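# Hang the T-shirt hanger on the rack rail's red tape

## Task

The right gripper starts out holding a hanger that carries a T-shirt. Put the hanger on the rail so its hook sits on the red tape and the hanger is about perpendicular to the rail. It must end up hanging on its own and motionless, with the shirt still roughly centred on it. Any other hanger already on the rail must still be there at the end. The rack is free-standing: do not shift it, and if it tilts beyond a small amount the scene is failed immediately. Nothing may count on the robot holding it in place at the end. Open the gripper and move the arm away once it is done.

## Robot and tools

Robot: two arms, left_arm and right_arm, each ending in a parallel gripper. The right gripper starts with the hanger. A gripper's fingers point along its own +z axis, and the fingers open and close along its own y axis. The reported end_effector_position is the spot between the finger pads, roughly 1 cm short of the fingertips.

World frame (used in every result): the origin is on the table surface midway between the arms. +z is up, +x points out across the table, and left_arm sits toward +y. The arm names do not match left or right in the images. Poses are printed as position in metres plus a quaternion in wxyz order. At long reach the printed position may be a little off.

Row format (shared by execute_actions and move): a single flat list of 14 numbers, each between -1 and 1, and both arms are always included. The order is left_arm dx, dy, dz, rx, ry, rz, opening, then the same seven for right_arm. dx to rz are offsets, not poses. They are expressed in that gripper's own axes, not the world frame, and are measured from the gripper's pose at the start of the action. For the first action of a call, that start is the last pose any result reported. A value of 1.0 equals 0.6 m of translation or 180 degrees of rotation. rx, ry, rz form one rotation vector. Opening is absolute, not an offset: +1 is fully open (0.093 m) and -1 is closed. To keep an arm still, send zero offsets plus the opening it should keep.

execute_actions(actions): a list of actions run one after another. Each action is a table of up to 15 rows, and each row lasts one control step (1/30 s). If a table has fewer than 15 rows, its final row is repeated for the remaining steps. Every row in an action is measured from that action's start pose, not from the row before it. An empty list just returns the current state and camera images. On each step the commanded pose is clipped to within 70 mm and 16 degrees of the measured pose. After an action ends, the arm only reaches its last clipped pose, so large motions need several actions. Joint friction can leave the gripper up to about 31 mm short of its target, and very small commands may not move it at all.

move(target, speed, blocking): target is one 14-number row as above. It holds offsets from the pose in the most recent result that shows one. Each gripper goes in a straight line toward its target, and both paths finish together, in 0.5 to 10 s. A move is cut off after 10 s even if short of target. speed is the path's top speed in m/s, from 0.002 to 0.5 (default 0.25), and rotation is limited to twice that value in rad/s. Paths ignore obstacles and the other arm. The real gripper lags, can drift from the path, and can overshoot the speed, especially with the arm nearly straight. Faster moves, and targets placed further beyond a contact, push harder. The opening is sent at the start of the move. With blocking=false the result arrives after 0.5 s while motion continues. You must then call wait or stop before sending more actions or moves. The result includes a move: line giving the ending (done, off_target, moving, held, fault) and any limits. limits=paced means the sent pose was clipped. limits=held means a safety check blocked some steps, after which the arm can jump faster than speed. The result also lists each gripper's distance from its target.

wait(seconds): 0 to 10 s. The arms hold their last commands and any running move continues, and the wait returns early if the move ends. stop(): brakes a running move. The fingers still keep moving, and a fast arm needs room to brake. zoom_image(camera, region): gives a closer view of part of the latest full image. camera is cam_high, cam_low, cam_left_wrist or cam_right_wrist (all 504x504). region is [x0, y0, x1, y1] in pixels from the top-left corner, at most 504 by 504. finished_scene(scene): ends the current scene (pass its number) and cannot be undone, so call it only once the hanger hangs freely and the gripper is open and clear.

Reading results: each state line gives both grippers' poses. Hand target lines show where the controller is currently driving each gripper. A pose unreachable line means the clearance check changed or blocked that arm's command. HELD marks steps where an arm's row was held back. grip_measured is the gripper motor position on the opening scale. The pads meet near -0.94, and each millimetre of object width adds about 0.0208. Each gripper may be offset by up to 0.02. The last value in Joint positions is the opening in metres. Joint torques include offsets and noise. Camera calibration (K, distortion, T_world_to_cam) is provided, and results list any cameras whose numbers have changed.

Cautions: keep sending the closing opening value to stay holding the hanger until it is on the tape. Approach the rail slowly and lower the hook onto it gently. Do not push the rack, since tipping fails the scene. Do not knock the other hanger off or drop anything rigid off the table. Let the hanger come to rest, then open the gripper and back away without snagging the hook. Keep the arms from colliding. A loose object may occasionally get a brief push. Holding a load heats motors: MOTOR HOT appears from 75 °C, a 10-second stop happens at 90 °C, and at 100 °C the arm goes limp. These stops show up as OVER-TEMPERATURE FAULT lines. Joint limits (rad): waist -2.618 to 3.054, shoulder 0 to 3.142, elbow 0 to 3.142, wrist pitch and wrist yaw -1.571 to 1.571, wrist roll -2.094 to 2.094.

Each tool is called as name(argument=value, ...), one argument or row to a line, values as JSON.

## Session

execute_actions(
  actions=[],
)

Scene clock: 0.00 s.
left_arm: end_effector_position=(+0.3571, +0.3283, +0.4018) grip_measured=+1.000 end_effector_quat_wxyz=(+0.701, -0.057, +0.708, +0.064) | right_arm: end_effector_position=(+0.3340, +0.0639, +0.4139) grip_measured=-0.829 end_effector_quat_wxyz=(+0.540, -0.248, +0.788, +0.164)
Joint positions: left_arm=[-0.009  1.062  1.061 -0.007 -0.006  0.012  0.093] | right_arm=[ 0.92   1.67   1.962 -0.697  0.396  0.154  0.005]
Joint velocities: left_arm=[ 0.007  0.007  0.017 -0.037 -0.007 -0.007  0.   ] | right_arm=[-0.007  0.032  0.002  0.007  0.007 -0.095 -0.   ]
Joint torques (N m, as the arm reports them, + toward a larger angle): no reading
Motor temperatures (°C, as the motors report them): left_arm=[23 25 24 24 24 23] | right_arm=[26 24 26 22 23 25]
Hand target (left_arm): +0.357, +0.328, +0.402; +0.701, -0.057, +0.708, +0.064
Hand target (right_arm): +0.335, +0.066, +0.420; +0.549, -0.242, +0.782, +0.172

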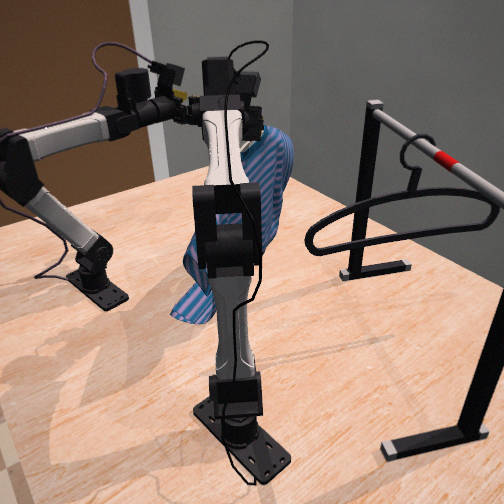

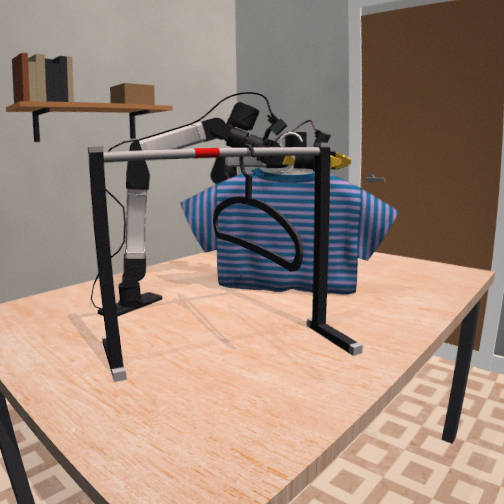

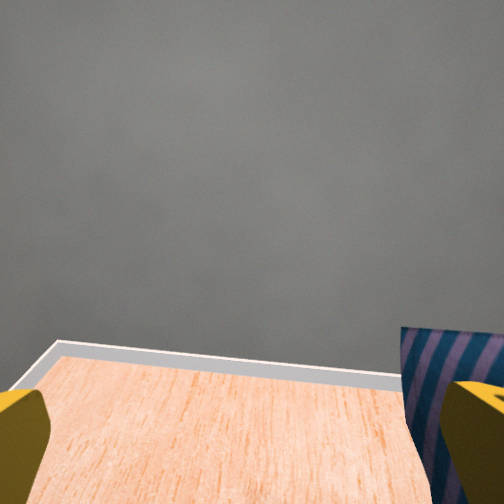

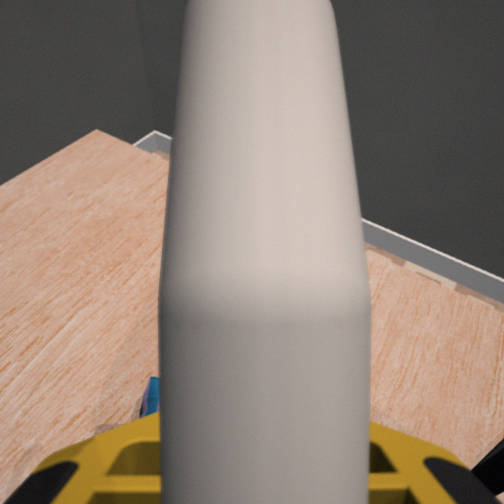

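zoom_image(
  camera="cam_low",
  region=[150, 90, 410, 300],
)

zoom_image(
  camera="cam_high",
  region=[130, 30, 504, 290],
)

Region (150, 90, 410, 300) of cam_low's 504x504 image, scaled by 1.938, with more detail than that image has; it fills the top 407 rows of this view, and the rest is white.

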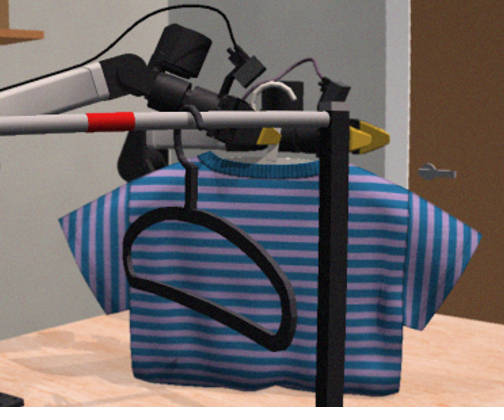

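Region (130, 30, 504, 290) of cam_high's 504x504 image, scaled by 1.348, with more detail than that image has; it fills the top 350 rows of this view, and the rest is white.

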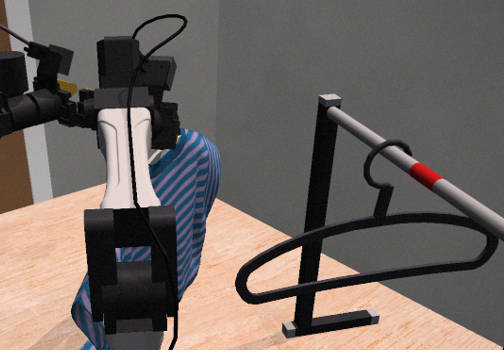

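move(
  target=[0,0,0,0,0,0,1,0.143,-0.395,-0.428,0.274,0.003,0.107,-1],
  speed=0.12,
)

Scene clock: 24.67 s.
left_arm: end_effector_position=(+0.3571, +0.3283, +0.4018) grip_measured=+1.000 end_effector_quat_wxyz=(+0.701, -0.057, +0.708, +0.064) | right_arm: end_effector_position=(+0.2461, -0.2727, +0.4146) grip_measured=-0.976 end_effector_quat_wxyz=(+0.536, +0.106, +0.832, -0.100)
Joint positions: left_arm=[-0.009  1.062  1.061 -0.007 -0.006  0.012  0.093] | right_arm=[ 0.786  1.089  1.721 -1.523  1.022  0.755  0.   ]
Joint velocities: left_arm=[-0.002 -0.007 -0.002  0.007 -0.095 -0.095  0.   ] | right_arm=[-0.012 -0.002  0.002  0.066  0.051 -0.007  0.   ]
Joint torques (N m, as the arm reports them, + toward a larger angle): left_arm=[-0.31 -3.3   7.07  2.22 -0.14 -0.04] | right_arm=[-1.18 -1.47  6.78  1.23  0.7  -0.09]
Motor temperatures (°C, as the motors report them): left_arm=[23 25 28 28 24 23] | right_arm=[26 28 29 27 23 25]
Hand target (left_arm): +0.357, +0.328, +0.402; +0.701, -0.057, +0.708, +0.064
Hand target (right_arm): +0.243, -0.284, +0.429; +0.555, +0.130, +0.816, -0.094
Off the commanded pose (left_arm): 0.000 m, 0 deg.
Off the commanded pose (right_arm): 0.019 m, 4 deg.
move: off_target (right_arm)
camera_calibration (this result's frames):
cam_right_wrist: T_world_to_cam=[[-0.278697, -0.958288, 0.063345, -0.216441], [-0.731453, 0.16906, -0.660603, 0.538319], [0.622338, -0.230442, -0.748058, 0.176395], [0, 0, 0, 1]] pos_world=[0.223656, -0.257772, 0.501279]

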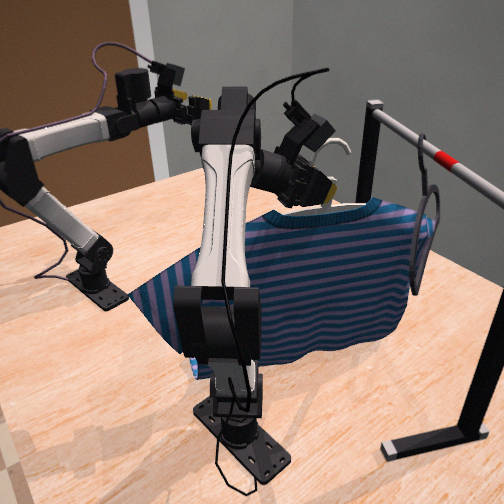

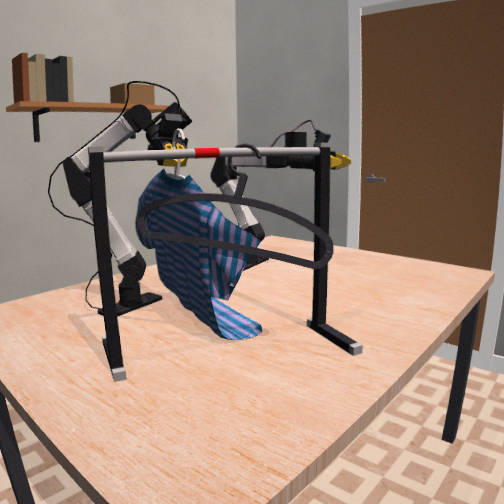

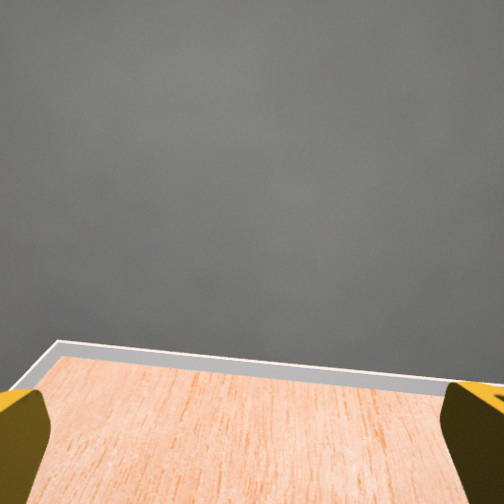

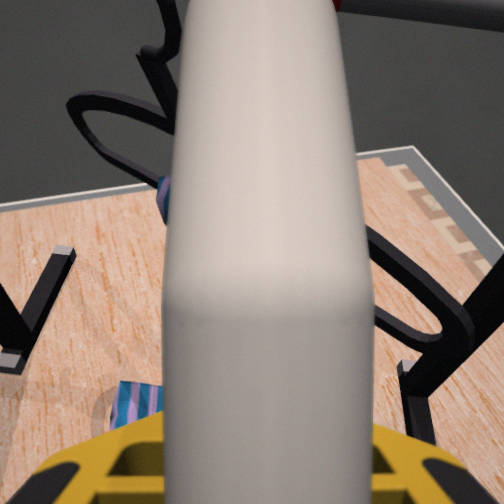

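wait(
  seconds=3,
)

zoom_image(
  camera="cam_high",
  region=[250, 90, 500, 300],
)

zoom_image(
  camera="cam_low",
  region=[80, 90, 340, 290],
)

Scene clock: 33.57 s.
left_arm: end_effector_position=(+0.3571, +0.3283, +0.4018) grip_measured=+1.000 end_effector_quat_wxyz=(+0.701, -0.057, +0.708, +0.064) | right_arm: end_effector_position=(+0.2461, -0.2727, +0.4146) grip_measured=-0.976 end_effector_quat_wxyz=(+0.536, +0.106, +0.832, -0.100)
Joint positions: left_arm=[-0.009  1.062  1.061 -0.007 -0.006  0.012  0.093] | right_arm=[ 0.786  1.089  1.721 -1.523  1.022  0.755  0.   ]
Joint velocities: left_arm=[-0.002 -0.007 -0.002 -0.051  0.007 -0.007  0.   ] | right_arm=[-0.012 -0.002 -0.017 -0.051 -0.037  0.037  0.   ]
Joint torques (N m, as the arm reports them, + toward a larger angle): left_arm=[-0.43 -3.41  7.19  2.22 -0.27  0.01] | right_arm=[-1.27 -1.61  6.94  1.22  0.72 -0.1 ]
Motor temperatures (°C, as the motors report them): left_arm=[23 25 29 29 24 23] | right_arm=[26 27 30 27 24 25]
Hand target (left_arm): +0.357, +0.328, +0.402; +0.701, -0.057, +0.708, +0.064
Hand target (right_arm): +0.243, -0.284, +0.429; +0.555, +0.130, +0.816, -0.094
Off the commanded pose (left_arm): 0.000 m, 0 deg.
Off the commanded pose (right_arm): 0.019 m, 4 deg.
wait: 3.00 s; at rest from the start
camera_calibration (this result's frames):
cam_right_wrist: T_world_to_cam=[[-0.278697, -0.958288, 0.063345, -0.216441], [-0.731453, 0.16906, -0.660603, 0.538319], [0.622338, -0.230442, -0.748058, 0.176395], [0, 0, 0, 1]] pos_world=[0.223656, -0.257772, 0.501279]

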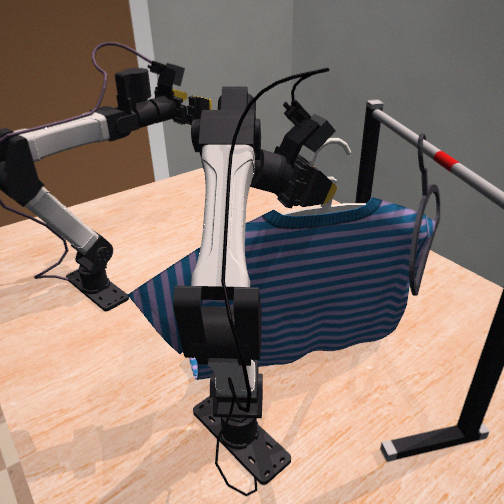

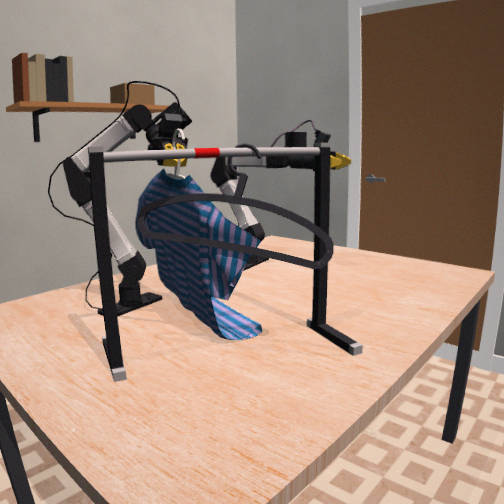

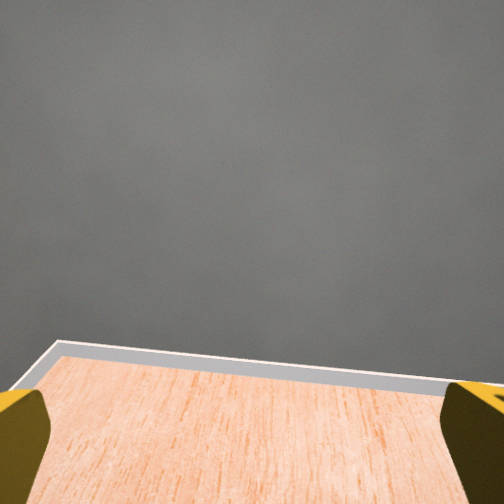

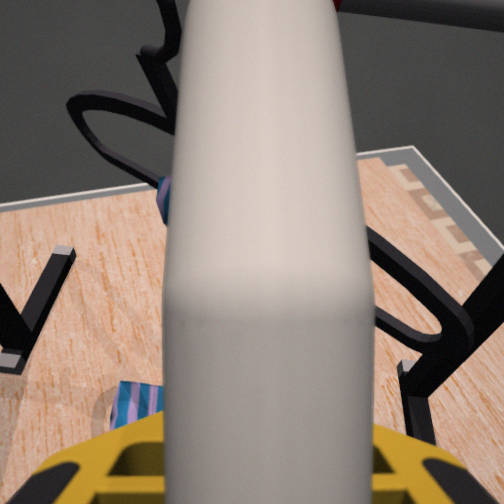

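Region (250, 90, 500, 300) of cam_high's 504x504 image, scaled by 2.016, with more detail than that image has; it fills the top 423 rows of this view, and the rest is white.

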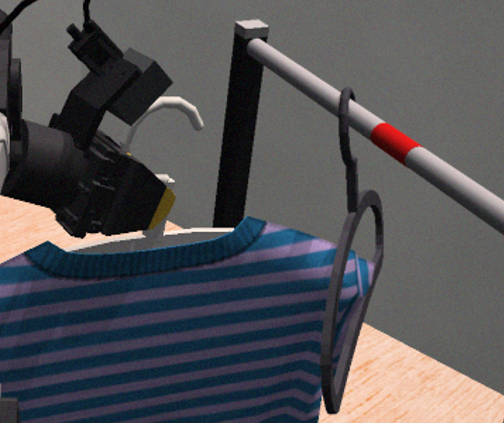

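Region (80, 90, 340, 290) of cam_low's 504x504 image, scaled by 1.938, with more detail than that image has; it fills the top 388 rows of this view, and the rest is white.

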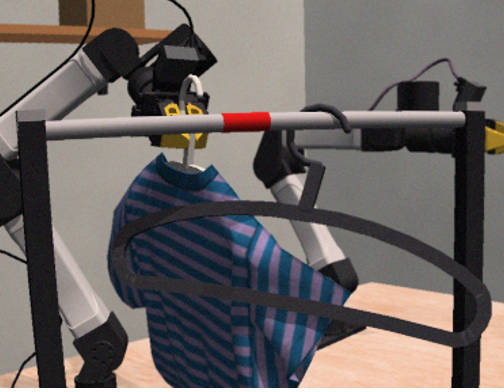

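move(
  target=[0,0,0,0,0,0,1,0,-0.07,-0.13,0,0,0,-1],
  speed=0.1,
)

Scene clock: 47.80 s.
left_arm: end_effector_position=(+0.3571, +0.3283, +0.4018) grip_measured=+1.000 end_effector_quat_wxyz=(+0.701, -0.057, +0.708, +0.064) | right_arm: end_effector_position=(+0.1650, -0.2938, +0.4515) grip_measured=-0.976 end_effector_quat_wxyz=(+0.591, +0.088, +0.796, -0.096)
Joint positions: left_arm=[-0.009  1.062  1.061 -0.007 -0.006  0.012  0.093] | right_arm=[-1.288  0.703  1.825 -1.569 -0.861 -0.4    0.   ]
Joint velocities: left_arm=[ 0.002 -0.007 -0.007 -0.037  0.022  0.007  0.   ] | right_arm=[-0.022 -0.002 -0.017  0.022 -0.081 -0.095  0.   ]
Joint torques (N m, as the arm reports them, + toward a larger angle): left_arm=[-0.46 -3.55  7.12  2.22 -0.22  0.01] | right_arm=[-1.18  3.15  1.32  1.54 -0.28 -0.13]
Motor temperatures (°C, as the motors report them): left_arm=[23 25 30 30 24 23] | right_arm=[26 27 31 27 24 25]
Hand target (left_arm): +0.357, +0.328, +0.402; +0.701, -0.057, +0.708, +0.064
Hand target (right_arm): +0.166, -0.290, +0.449; +0.594, +0.084, +0.795, -0.094
Off the commanded pose (left_arm): 0.000 m, 0 deg.
Off the commanded pose (right_arm): 0.004 m, 8 deg.
joint sent to its limit (right arm) — the command would take joint 4 (wrist pitch) past its lower limit, so that joint was sent only as far as its limit.
move: off_target (right_arm); limits=paced
camera_calibration (this result's frames):
cam_right_wrist: T_world_to_cam=[[-0.248738, -0.966698, 0.0601996, -0.267594], [-0.646175, 0.119323, -0.753804, 0.520303], [0.721518, -0.226399, -0.654336, 0.192125], [0, 0, 0, 1]] pos_world=[0.131025, -0.27727, 0.53403]

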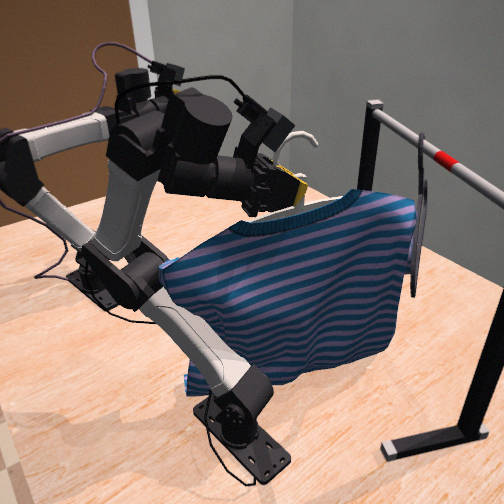

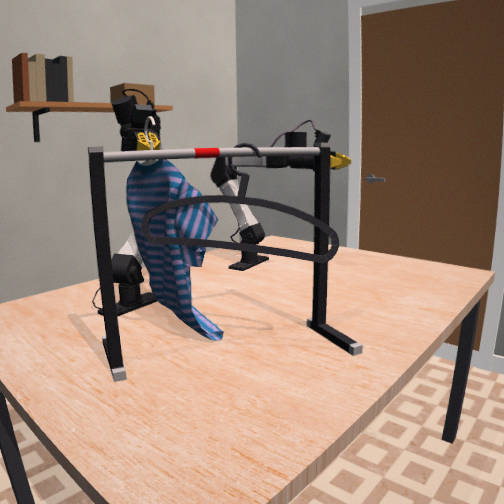

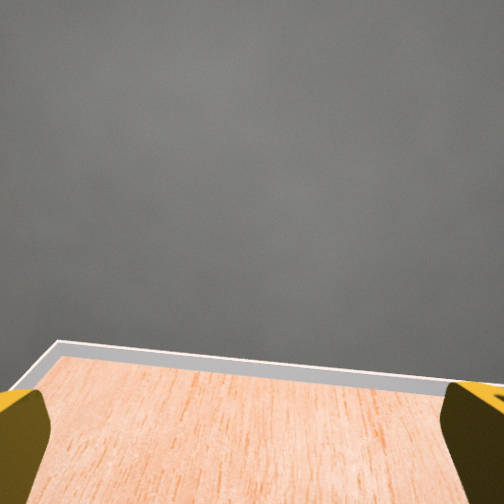

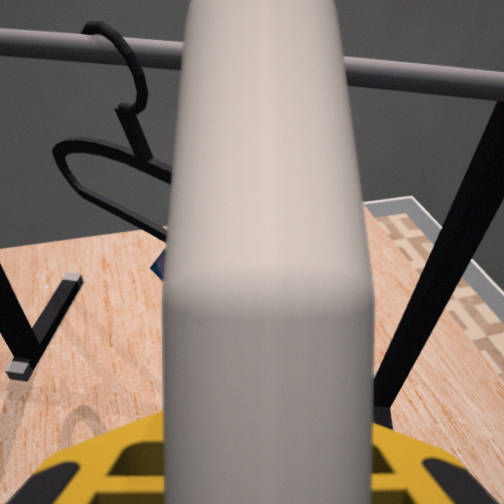

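move(
  target=[0,0,0,0,0,0,1,-0.02,0,0.34,0,0,0,-1],
  speed=0.08,
)

zoom_image(
  camera="cam_high",
  region=[280, 80, 504, 280],
)

zoom_image(
  camera="cam_low",
  region=[100, 90, 340, 290],
)

Scene clock: 56.97 s.
left_arm: end_effector_position=(+0.3571, +0.3283, +0.4018) grip_measured=+1.000 end_effector_quat_wxyz=(+0.701, -0.057, +0.708, +0.064) | right_arm: end_effector_position=(+0.3186, -0.3058, +0.4025) grip_measured=-0.976 end_effector_quat_wxyz=(+0.605, +0.270, +0.654, -0.367)
Joint positions: left_arm=[-0.009  1.062  1.061 -0.007 -0.006  0.012  0.093] | right_arm=[-2.609  0.166  1.758 -1.57  -1.567 -0.132  0.   ]
Joint velocities: left_arm=[ 0.002 -0.017 -0.002  0.037  0.051  0.007  0.   ] | right_arm=[-0.007 -0.012  0.007  0.051  0.037 -0.037  0.   ]
Joint torques (N m, as the arm reports them, + toward a larger angle): left_arm=[-0.31 -3.67  7.19  2.2  -0.32  0.01] | right_arm=[-0.43  8.53  0.87  1.13 -0.04 -0.05]
Motor temperatures (°C, as the motors report them): left_arm=[23 26 31 31 24 23] | right_arm=[26 27 30 27 24 25]
Hand target (left_arm): +0.357, +0.328, +0.402; +0.701, -0.057, +0.708, +0.064
Hand target (right_arm): +0.324, -0.302, +0.402; +0.605, +0.266, +0.655, -0.365
Off the commanded pose (left_arm): 0.000 m, 0 deg.
Off the commanded pose (right_arm): 0.056 m, 41 deg; orientation clipped at the last step of the last action.
joint sent to its limit (right arm) — the command would take joint 4 (wrist pitch) past its lower limit and joint 5 (wrist yaw) past its lower limit, so those joints were sent only as far as their limits.
move: off_target (right_arm); limits=paced
camera_calibration (this result's frames):
cam_right_wrist: T_world_to_cam=[[-0.793929, -0.585148, 0.165165, 0.0100277], [-0.367414, 0.245282, -0.897131, 0.591523], [0.484442, -0.772942, -0.409728, -0.14358], [0, 0, 0, 1]] pos_world=[0.294852, -0.250202, 0.470189]

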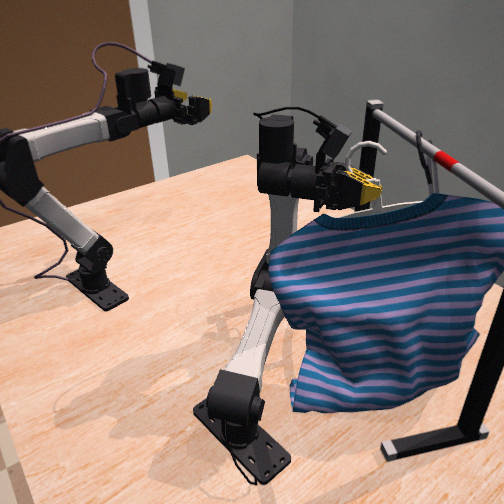

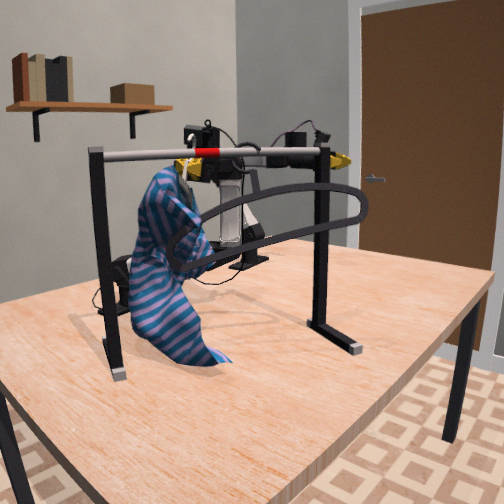

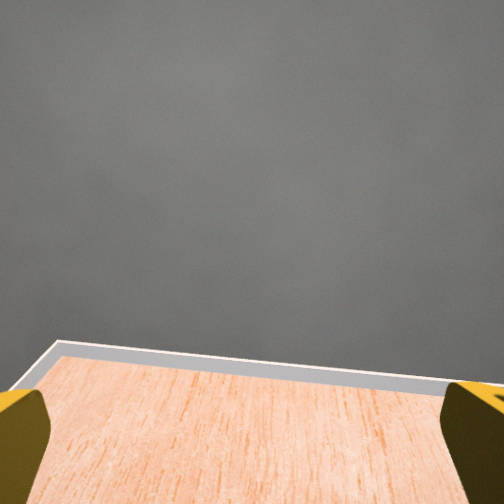

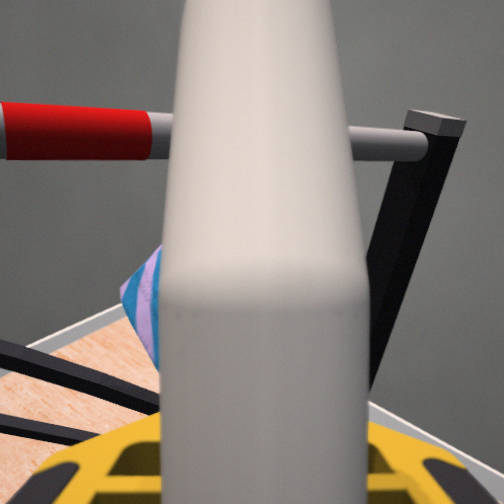

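Region (280, 80, 504, 280) of cam_high's 504x504 image, scaled by 2.250, with more detail than that image has; it fills the top 450 rows of this view, and the rest is white.

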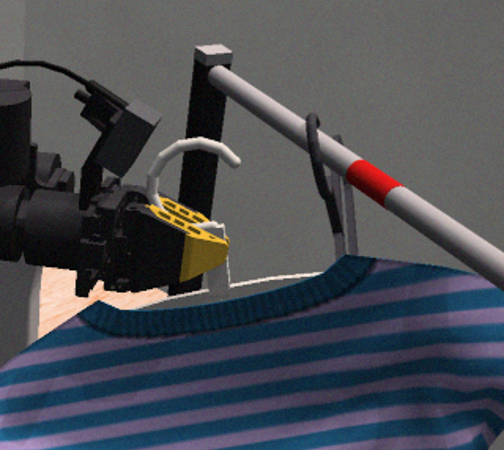

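Region (100, 90, 340, 290) of cam_low's 504x504 image, scaled by 2.100, with more detail than that image has.

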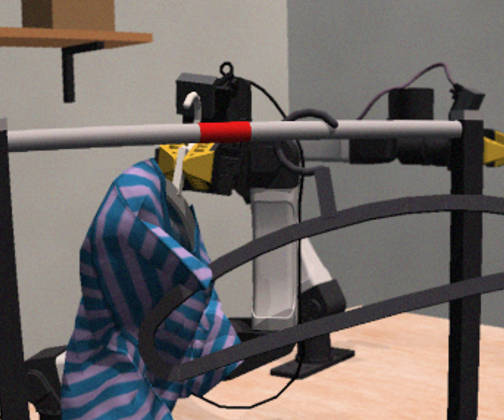

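move(
  target=[0,0,0,0,0,0,1,-0.035,0.2,-0.375,-0.207,0.11,0,-1],
  speed=0.1,
)

Scene clock: 76.03 s.
left_arm: end_effector_position=(+0.3571, +0.3283, +0.4018) grip_measured=+1.000 end_effector_quat_wxyz=(+0.701, -0.057, +0.708, +0.064) | right_arm: end_effector_position=(+0.2865, -0.0531, +0.3991) grip_measured=-0.976 end_effector_quat_wxyz=(+0.692, +0.065, +0.703, -0.147)
Joint positions: left_arm=[-0.009  1.062  1.061 -0.007 -0.006  0.012  0.093] | right_arm=[-1.973  0.201  2.16  -1.562 -1.565  0.28   0.   ]
Joint velocities: left_arm=[ 0.007  0.002 -0.002  0.022 -0.007  0.007  0.   ] | right_arm=[-0.017  0.037 -0.022  0.007 -0.022  0.037  0.   ]
Joint torques (N m, as the arm reports them, + toward a larger angle): left_arm=[-0.39 -3.72  7.11  2.23 -0.25  0.  ] | right_arm=[ 0.64 12.26 -1.16  0.88  0.16  0.23]
Motor temperatures (°C, as the motors report them): left_arm=[23 26 32 32 24 23] | right_arm=[26 31 29 27 24 25]
Hand target (left_arm): +0.357, +0.328, +0.402; +0.701, -0.057, +0.708, +0.064
Hand target (right_arm): +0.283, -0.052, +0.405; +0.696, +0.078, +0.704, -0.118
Off the commanded pose (left_arm): 0.000 m, 0 deg.
Off the commanded pose (right_arm): 0.007 m, 25 deg; orientation clipped at the last step of the last action.
joint sent to its limit (right arm) — the command would take joint 4 (wrist pitch) past its lower limit and joint 5 (wrist yaw) past its lower limit, so those joints were sent only as far as their limits.
move: off_target (right_arm); limits=paced
camera_calibration (this result's frames):
cam_right_wrist: T_world_to_cam=[[-0.293382, -0.947312, 0.12856, -0.0150533], [-0.42969, 0.0105393, -0.902915, 0.522352], [0.853987, -0.32014, -0.410142, -0.0157994], [0, 0, 0, 1]] pos_world=[0.233526, -0.0248234, 0.467095]

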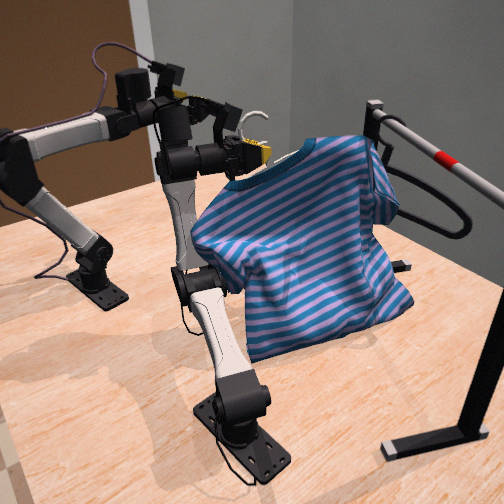

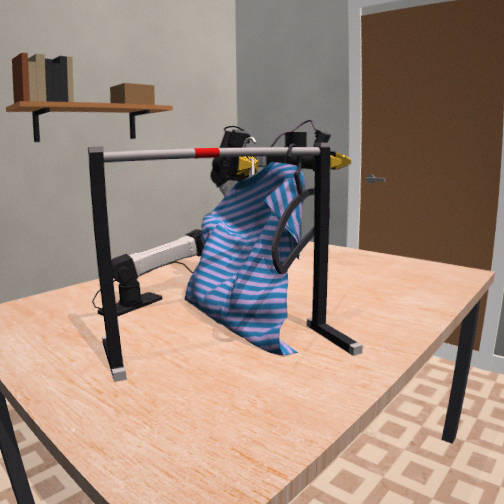

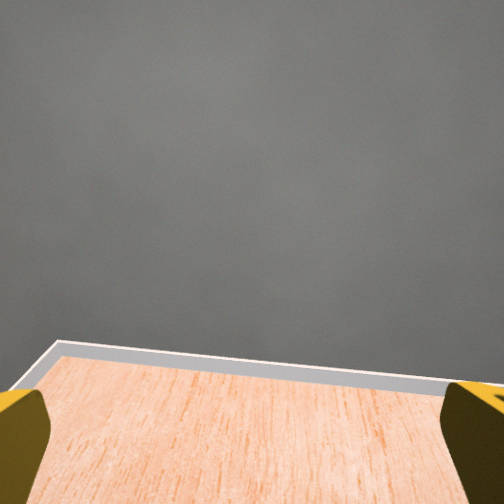

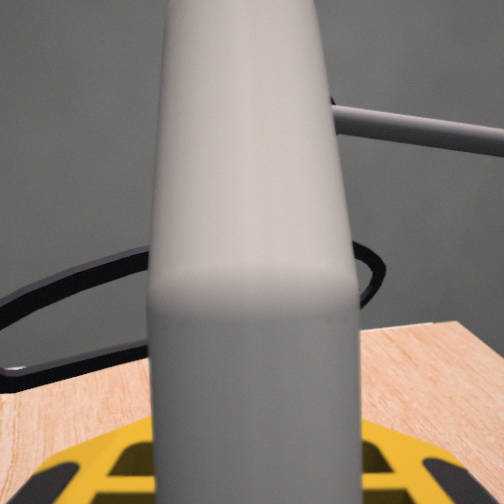

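move(
  target=[0,0,0,0,0,0,1,-0.117,-0.66,-0.263,0,0.11,0,-1],
  speed=0.12,
)

Scene clock: 85.07 s.
left_arm: end_effector_position=(+0.3571, +0.3283, +0.4018) grip_measured=+1.000 end_effector_quat_wxyz=(+0.701, -0.057, +0.708, +0.064) | right_arm: end_effector_position=(+0.0256, -0.3724, +0.5096) grip_measured=-0.976 end_effector_quat_wxyz=(+0.668, +0.097, +0.717, -0.173)
Joint positions: left_arm=[-0.009  1.062  1.061 -0.007 -0.006  0.012  0.093] | right_arm=[-0.104  0.651  2.168 -1.568  0.39  -0.1    0.   ]
Joint velocities: left_arm=[-0.007 -0.007  0.007 -0.022  0.066 -0.007  0.   ] | right_arm=[ 0.012 -0.002  0.007  0.037 -0.022 -0.051  0.   ]
Joint torques (N m, as the arm reports them, + toward a larger angle): left_arm=[-0.3  -3.53  6.91  2.23 -0.24 -0.01] | right_arm=[ 0.8   5.69  2.08  1.77  0.19 -0.22]
Motor temperatures (°C, as the motors report them): left_arm=[23 26 32 32 24 23] | right_arm=[26 34 28 27 23 25]
Hand target (left_arm): +0.357, +0.328, +0.402; +0.701, -0.057, +0.708, +0.064
Hand target (right_arm): +0.018, -0.375, +0.512; +0.675, +0.096, +0.709, -0.177
Off the commanded pose (left_arm): 0.000 m, 0 deg.
Off the commanded pose (right_arm): 0.007 m, 17 deg; orientation clipped at the last step of the last action.
joint sent to its limit (right arm) — the command would take joint 4 (wrist pitch) past its lower limit, so that joint was sent only as far as its limit.
move: off_target (right_arm); limits=paced
camera_calibration (this result's frames):
cam_right_wrist: T_world_to_cam=[[-0.369305, -0.920088, 0.130581, -0.397165], [-0.468563, 0.0630125, -0.88118, 0.522783], [0.802535, -0.386609, -0.45439, 0.149277], [0, 0, 0, 1]] pos_world=[-0.0215188, -0.340657, 0.580358]

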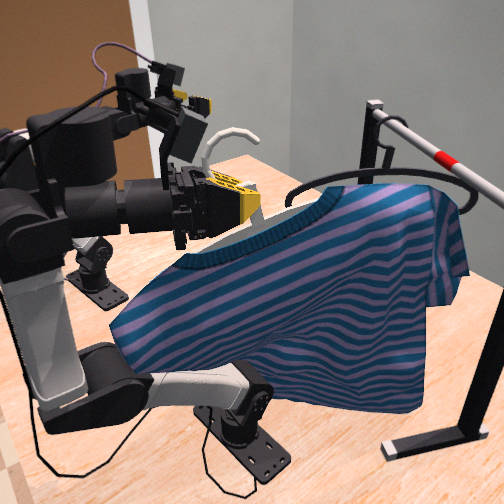

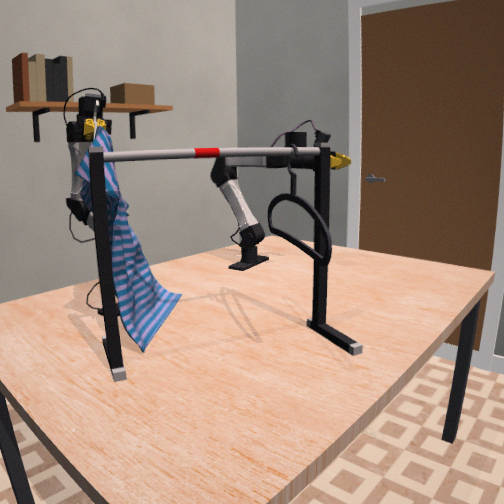

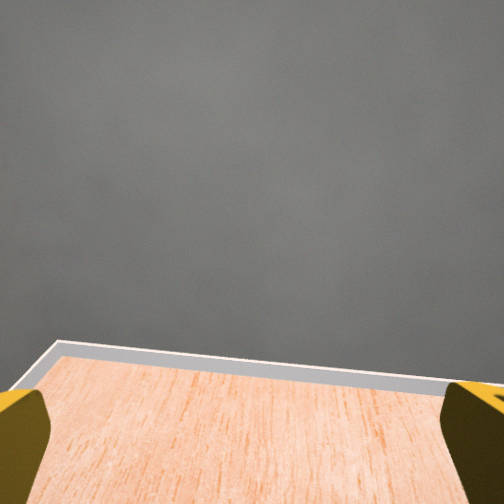

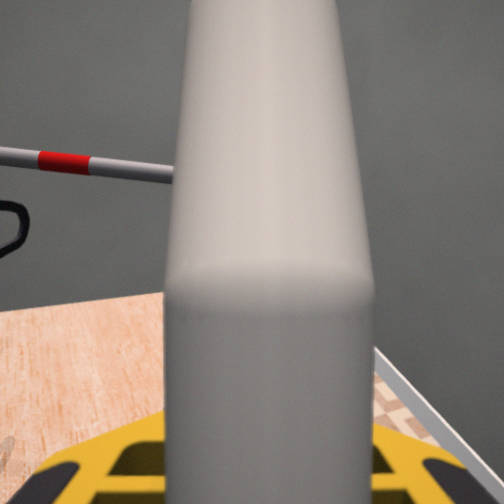

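move(
  target=[0,0,0,0,0,0,1,0.088,0.122,0.31,0,0.1,0,-1],
  speed=0.1,
)

Scene clock: 91.70 s.
left_arm: end_effector_position=(+0.3571, +0.3283, +0.4018) grip_measured=+1.000 end_effector_quat_wxyz=(+0.701, -0.057, +0.708, +0.064) | right_arm: end_effector_position=(+0.2130, -0.3788, +0.4337) grip_measured=-0.976 end_effector_quat_wxyz=(+0.535, +0.123, +0.821, -0.154)
Joint positions: left_arm=[-0.009  1.062  1.061 -0.007 -0.006  0.012  0.093] | right_arm=[-0.26   0.835  1.634 -1.202  0.254 -0.025  0.   ]
Joint velocities: left_arm=[-0.012 -0.002 -0.002 -0.051 -0.081 -0.007  0.   ] | right_arm=[-0.007  0.007  0.002 -0.022 -0.051  0.022  0.   ]
Joint torques (N m, as the arm reports them, + toward a larger angle): left_arm=[-0.09 -3.45  7.2   2.27 -0.32  0.05] | right_arm=[-1.2   2.04  3.9   2.16  0.05 -0.14]
Motor temperatures (°C, as the motors report them): left_arm=[23 26 32 32 24 23] | right_arm=[26 33 28 28 23 25]
Hand target (left_arm): +0.357, +0.328, +0.402; +0.701, -0.057, +0.708, +0.064
Hand target (right_arm): +0.220, -0.381, +0.440; +0.548, +0.124, +0.813, -0.156
Off the commanded pose (left_arm): 0.000 m, 0 deg.
Off the commanded pose (right_arm): 0.009 m, 2 deg.
move: done
camera_calibration (this result's frames):
cam_right_wrist: T_world_to_cam=[[-0.361026, -0.923149, 0.132119, -0.327608], [-0.714763, 0.182923, -0.675021, 0.552597], [0.598978, -0.338134, -0.725873, 0.141402], [0, 0, 0, 1]] pos_world=[0.192004, -0.3557, 0.518937]

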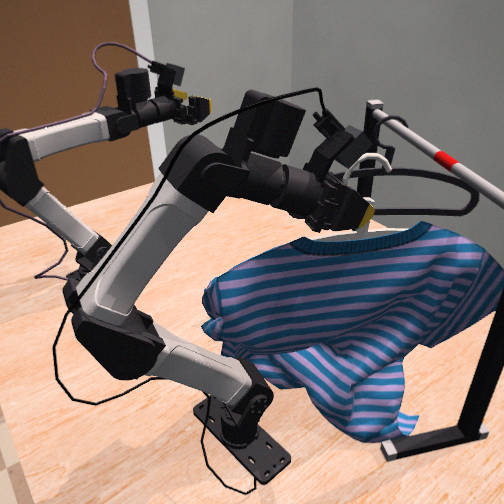

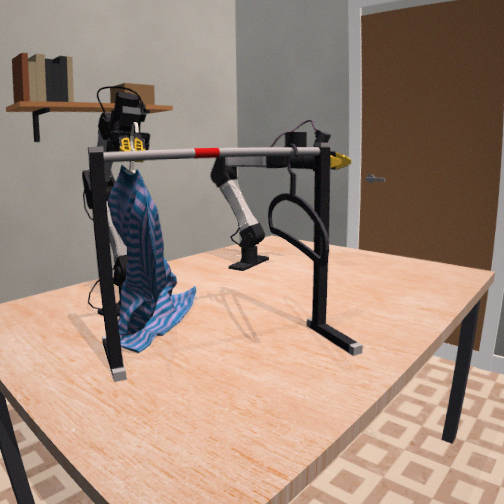

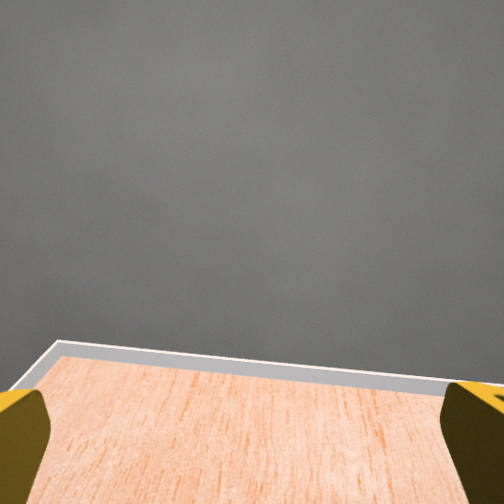

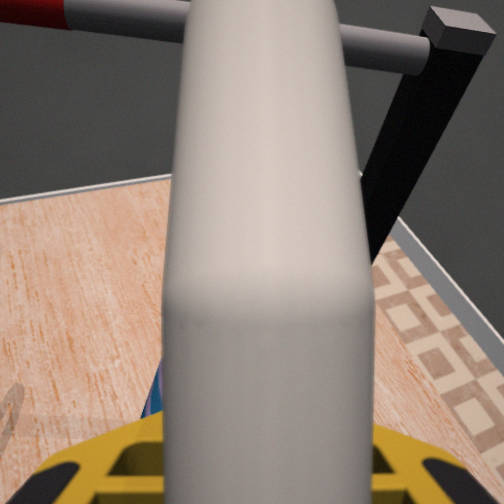

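move(
  target=[0,0,0,0,0,0,1,-0.048,0.173,0.192,-0.03,0,0,-1],
  speed=0.07,
)

zoom_image(
  camera="cam_high",
  region=[300, 80, 504, 260],
)

zoom_image(
  camera="cam_low",
  region=[100, 90, 340, 290],
)

Scene clock: 101.13 s.
left_arm: end_effector_position=(+0.3571, +0.3283, +0.4018) grip_measured=+1.000 end_effector_quat_wxyz=(+0.701, -0.057, +0.708, +0.064) | right_arm: end_effector_position=(+0.3529, -0.3328, +0.3968) grip_measured=-0.976 end_effector_quat_wxyz=(+0.523, +0.095, +0.839, -0.118)
Joint positions: left_arm=[-0.009  1.062  1.061 -0.007 -0.006  0.012  0.093] | right_arm=[ 0.038  1.139  1.534 -0.883  0.431  0.107  0.   ]
Joint velocities: left_arm=[ 0.017  0.012 -0.007 -0.037  0.037  0.022  0.   ] | right_arm=[-0.002 -0.007 -0.012 -0.022  0.066  0.066  0.   ]
Joint torques (N m, as the arm reports them, + toward a larger angle): left_arm=[-0.31 -3.55  7.26  2.28 -0.25 -0.04] | right_arm=[ 0.82 -1.72  5.49  2.1   0.24 -0.05]
Motor temperatures (°C, as the motors report them): left_arm=[23 26 33 33 24 23] | right_arm=[26 31 29 31 23 25]
Hand target (left_arm): +0.357, +0.328, +0.402; +0.701, -0.057, +0.708, +0.064
Hand target (right_arm): +0.360, -0.329, +0.403; +0.539, +0.098, +0.829, -0.114
Off the commanded pose (left_arm): 0.000 m, 0 deg.
Off the commanded pose (right_arm): 0.011 m, 2 deg.
move: off_target (right_arm)
camera_calibration (this result's frames):
cam_right_wrist: T_world_to_cam=[[-0.2772, -0.95449, 0.110039, -0.260995], [-0.754201, 0.145205, -0.640388, 0.606847], [0.595266, -0.260507, -0.760128, 0.0870772], [0, 0, 0, 1]] pos_world=[0.333503, -0.31455, 0.483527]

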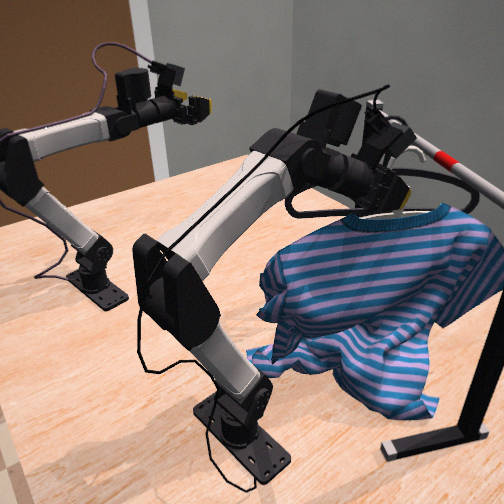

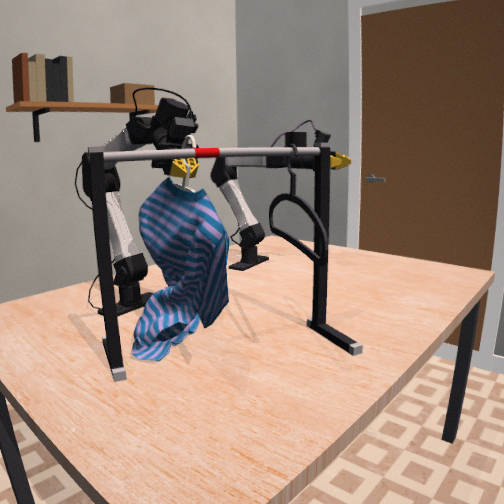

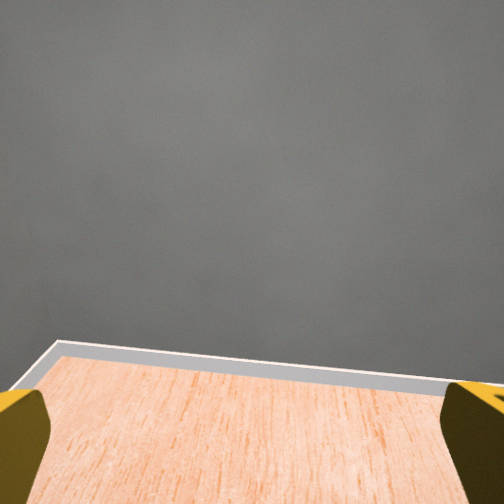

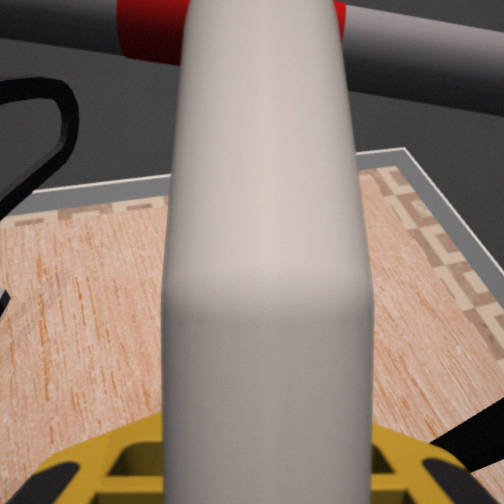

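Region (300, 80, 504, 260) of cam_high's 504x504 image, scaled by 2.471, with more detail than that image has; it fills the top 445 rows of this view, and the rest is white.

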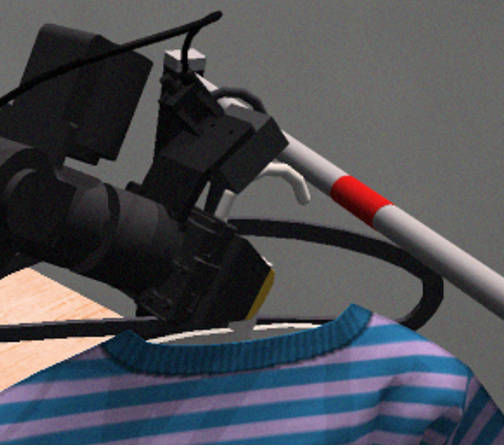

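Region (100, 90, 340, 290) of cam_low's 504x504 image, scaled by 2.100, with more detail than that image has.

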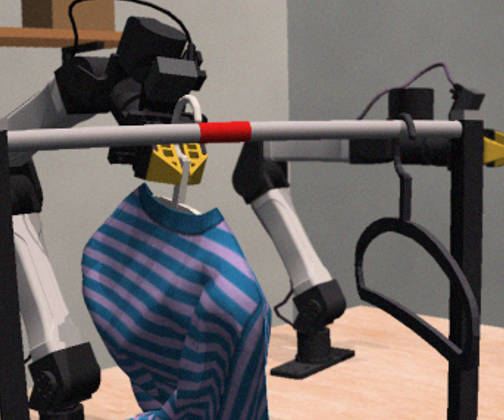

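move(
  target=[0,0,0,0,0,0,1,-0.045,-0.01,-0.02,0,-0.02,0,-1],
  speed=0.04,
)

zoom_image(
  camera="cam_low",
  region=[130, 100, 290, 230],
)

Scene clock: 106.40 s.
left_arm: end_effector_position=(+0.3571, +0.3283, +0.4018) grip_measured=+1.000 end_effector_quat_wxyz=(+0.701, -0.057, +0.708, +0.064) | right_arm: end_effector_position=(+0.3471, -0.3337, +0.4136) grip_measured=-0.976 end_effector_quat_wxyz=(+0.533, +0.086, +0.833, -0.123)
Joint positions: left_arm=[-0.009  1.062  1.061 -0.007 -0.006  0.012  0.093] | right_arm=[ 0.038  1.139  1.591 -0.91   0.431  0.08   0.   ]
Joint velocities: left_arm=[ 0.017 -0.022 -0.002  0.037  0.007 -0.081  0.   ] | right_arm=[-0.002 -0.007  0.012 -0.022 -0.051  0.022  0.   ]
Joint torques (N m, as the arm reports them, + toward a larger angle): left_arm=[-0.32 -3.47  7.19  2.29 -0.29 -0.02] | right_arm=[-1.03 -1.04  7.83  1.98  0.11 -0.19]
Motor temperatures (°C, as the motors report them): left_arm=[23 26 33 33 24 23] | right_arm=[26 30 29 31 23 25]
Hand target (left_arm): +0.357, +0.328, +0.402; +0.701, -0.057, +0.708, +0.064
Hand target (right_arm): +0.352, -0.336, +0.427; +0.549, +0.091, +0.822, -0.122
Off the commanded pose (left_arm): 0.000 m, 0 deg.
Off the commanded pose (right_arm): 0.014 m, 2 deg.
move: off_target (right_arm)
camera_calibration (this result's frames):
cam_right_wrist: T_world_to_cam=[[-0.26849, -0.955309, 0.123686, -0.274173], [-0.742983, 0.12365, -0.65779, 0.609544], [0.613099, -0.268506, -0.742977, 0.0871251], [0, 0, 0, 1]] pos_world=[0.325852, -0.313896, 0.499595]

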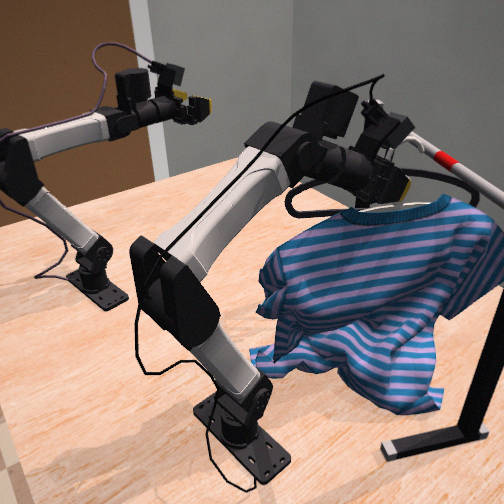

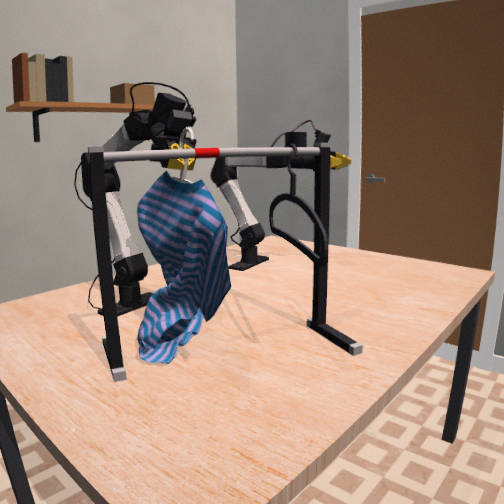

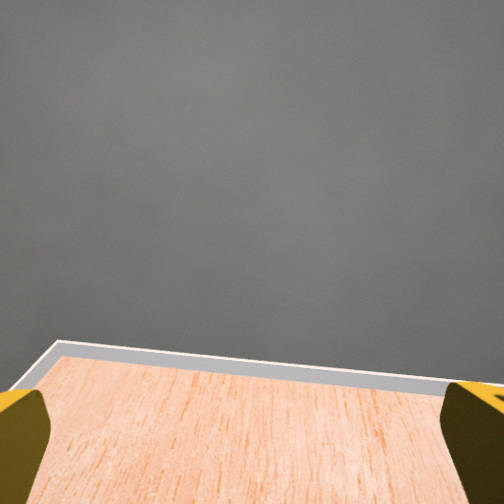

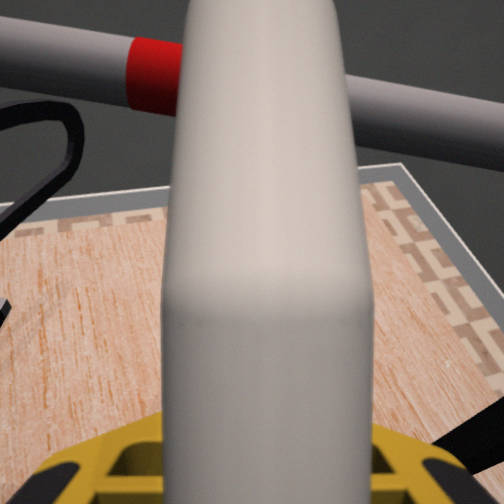

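Region (130, 100, 290, 230) of cam_low's 504x504 image, scaled by 3.150, with more detail than that image has; it fills the top 410 rows of this view, and the rest is white.

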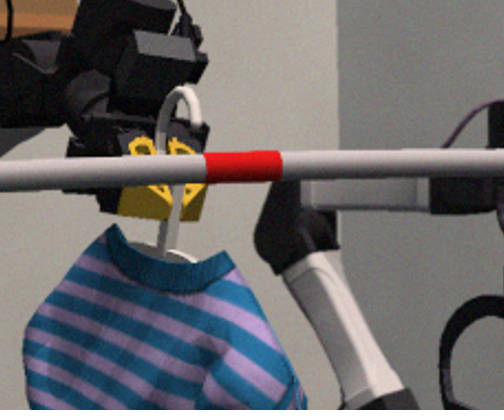

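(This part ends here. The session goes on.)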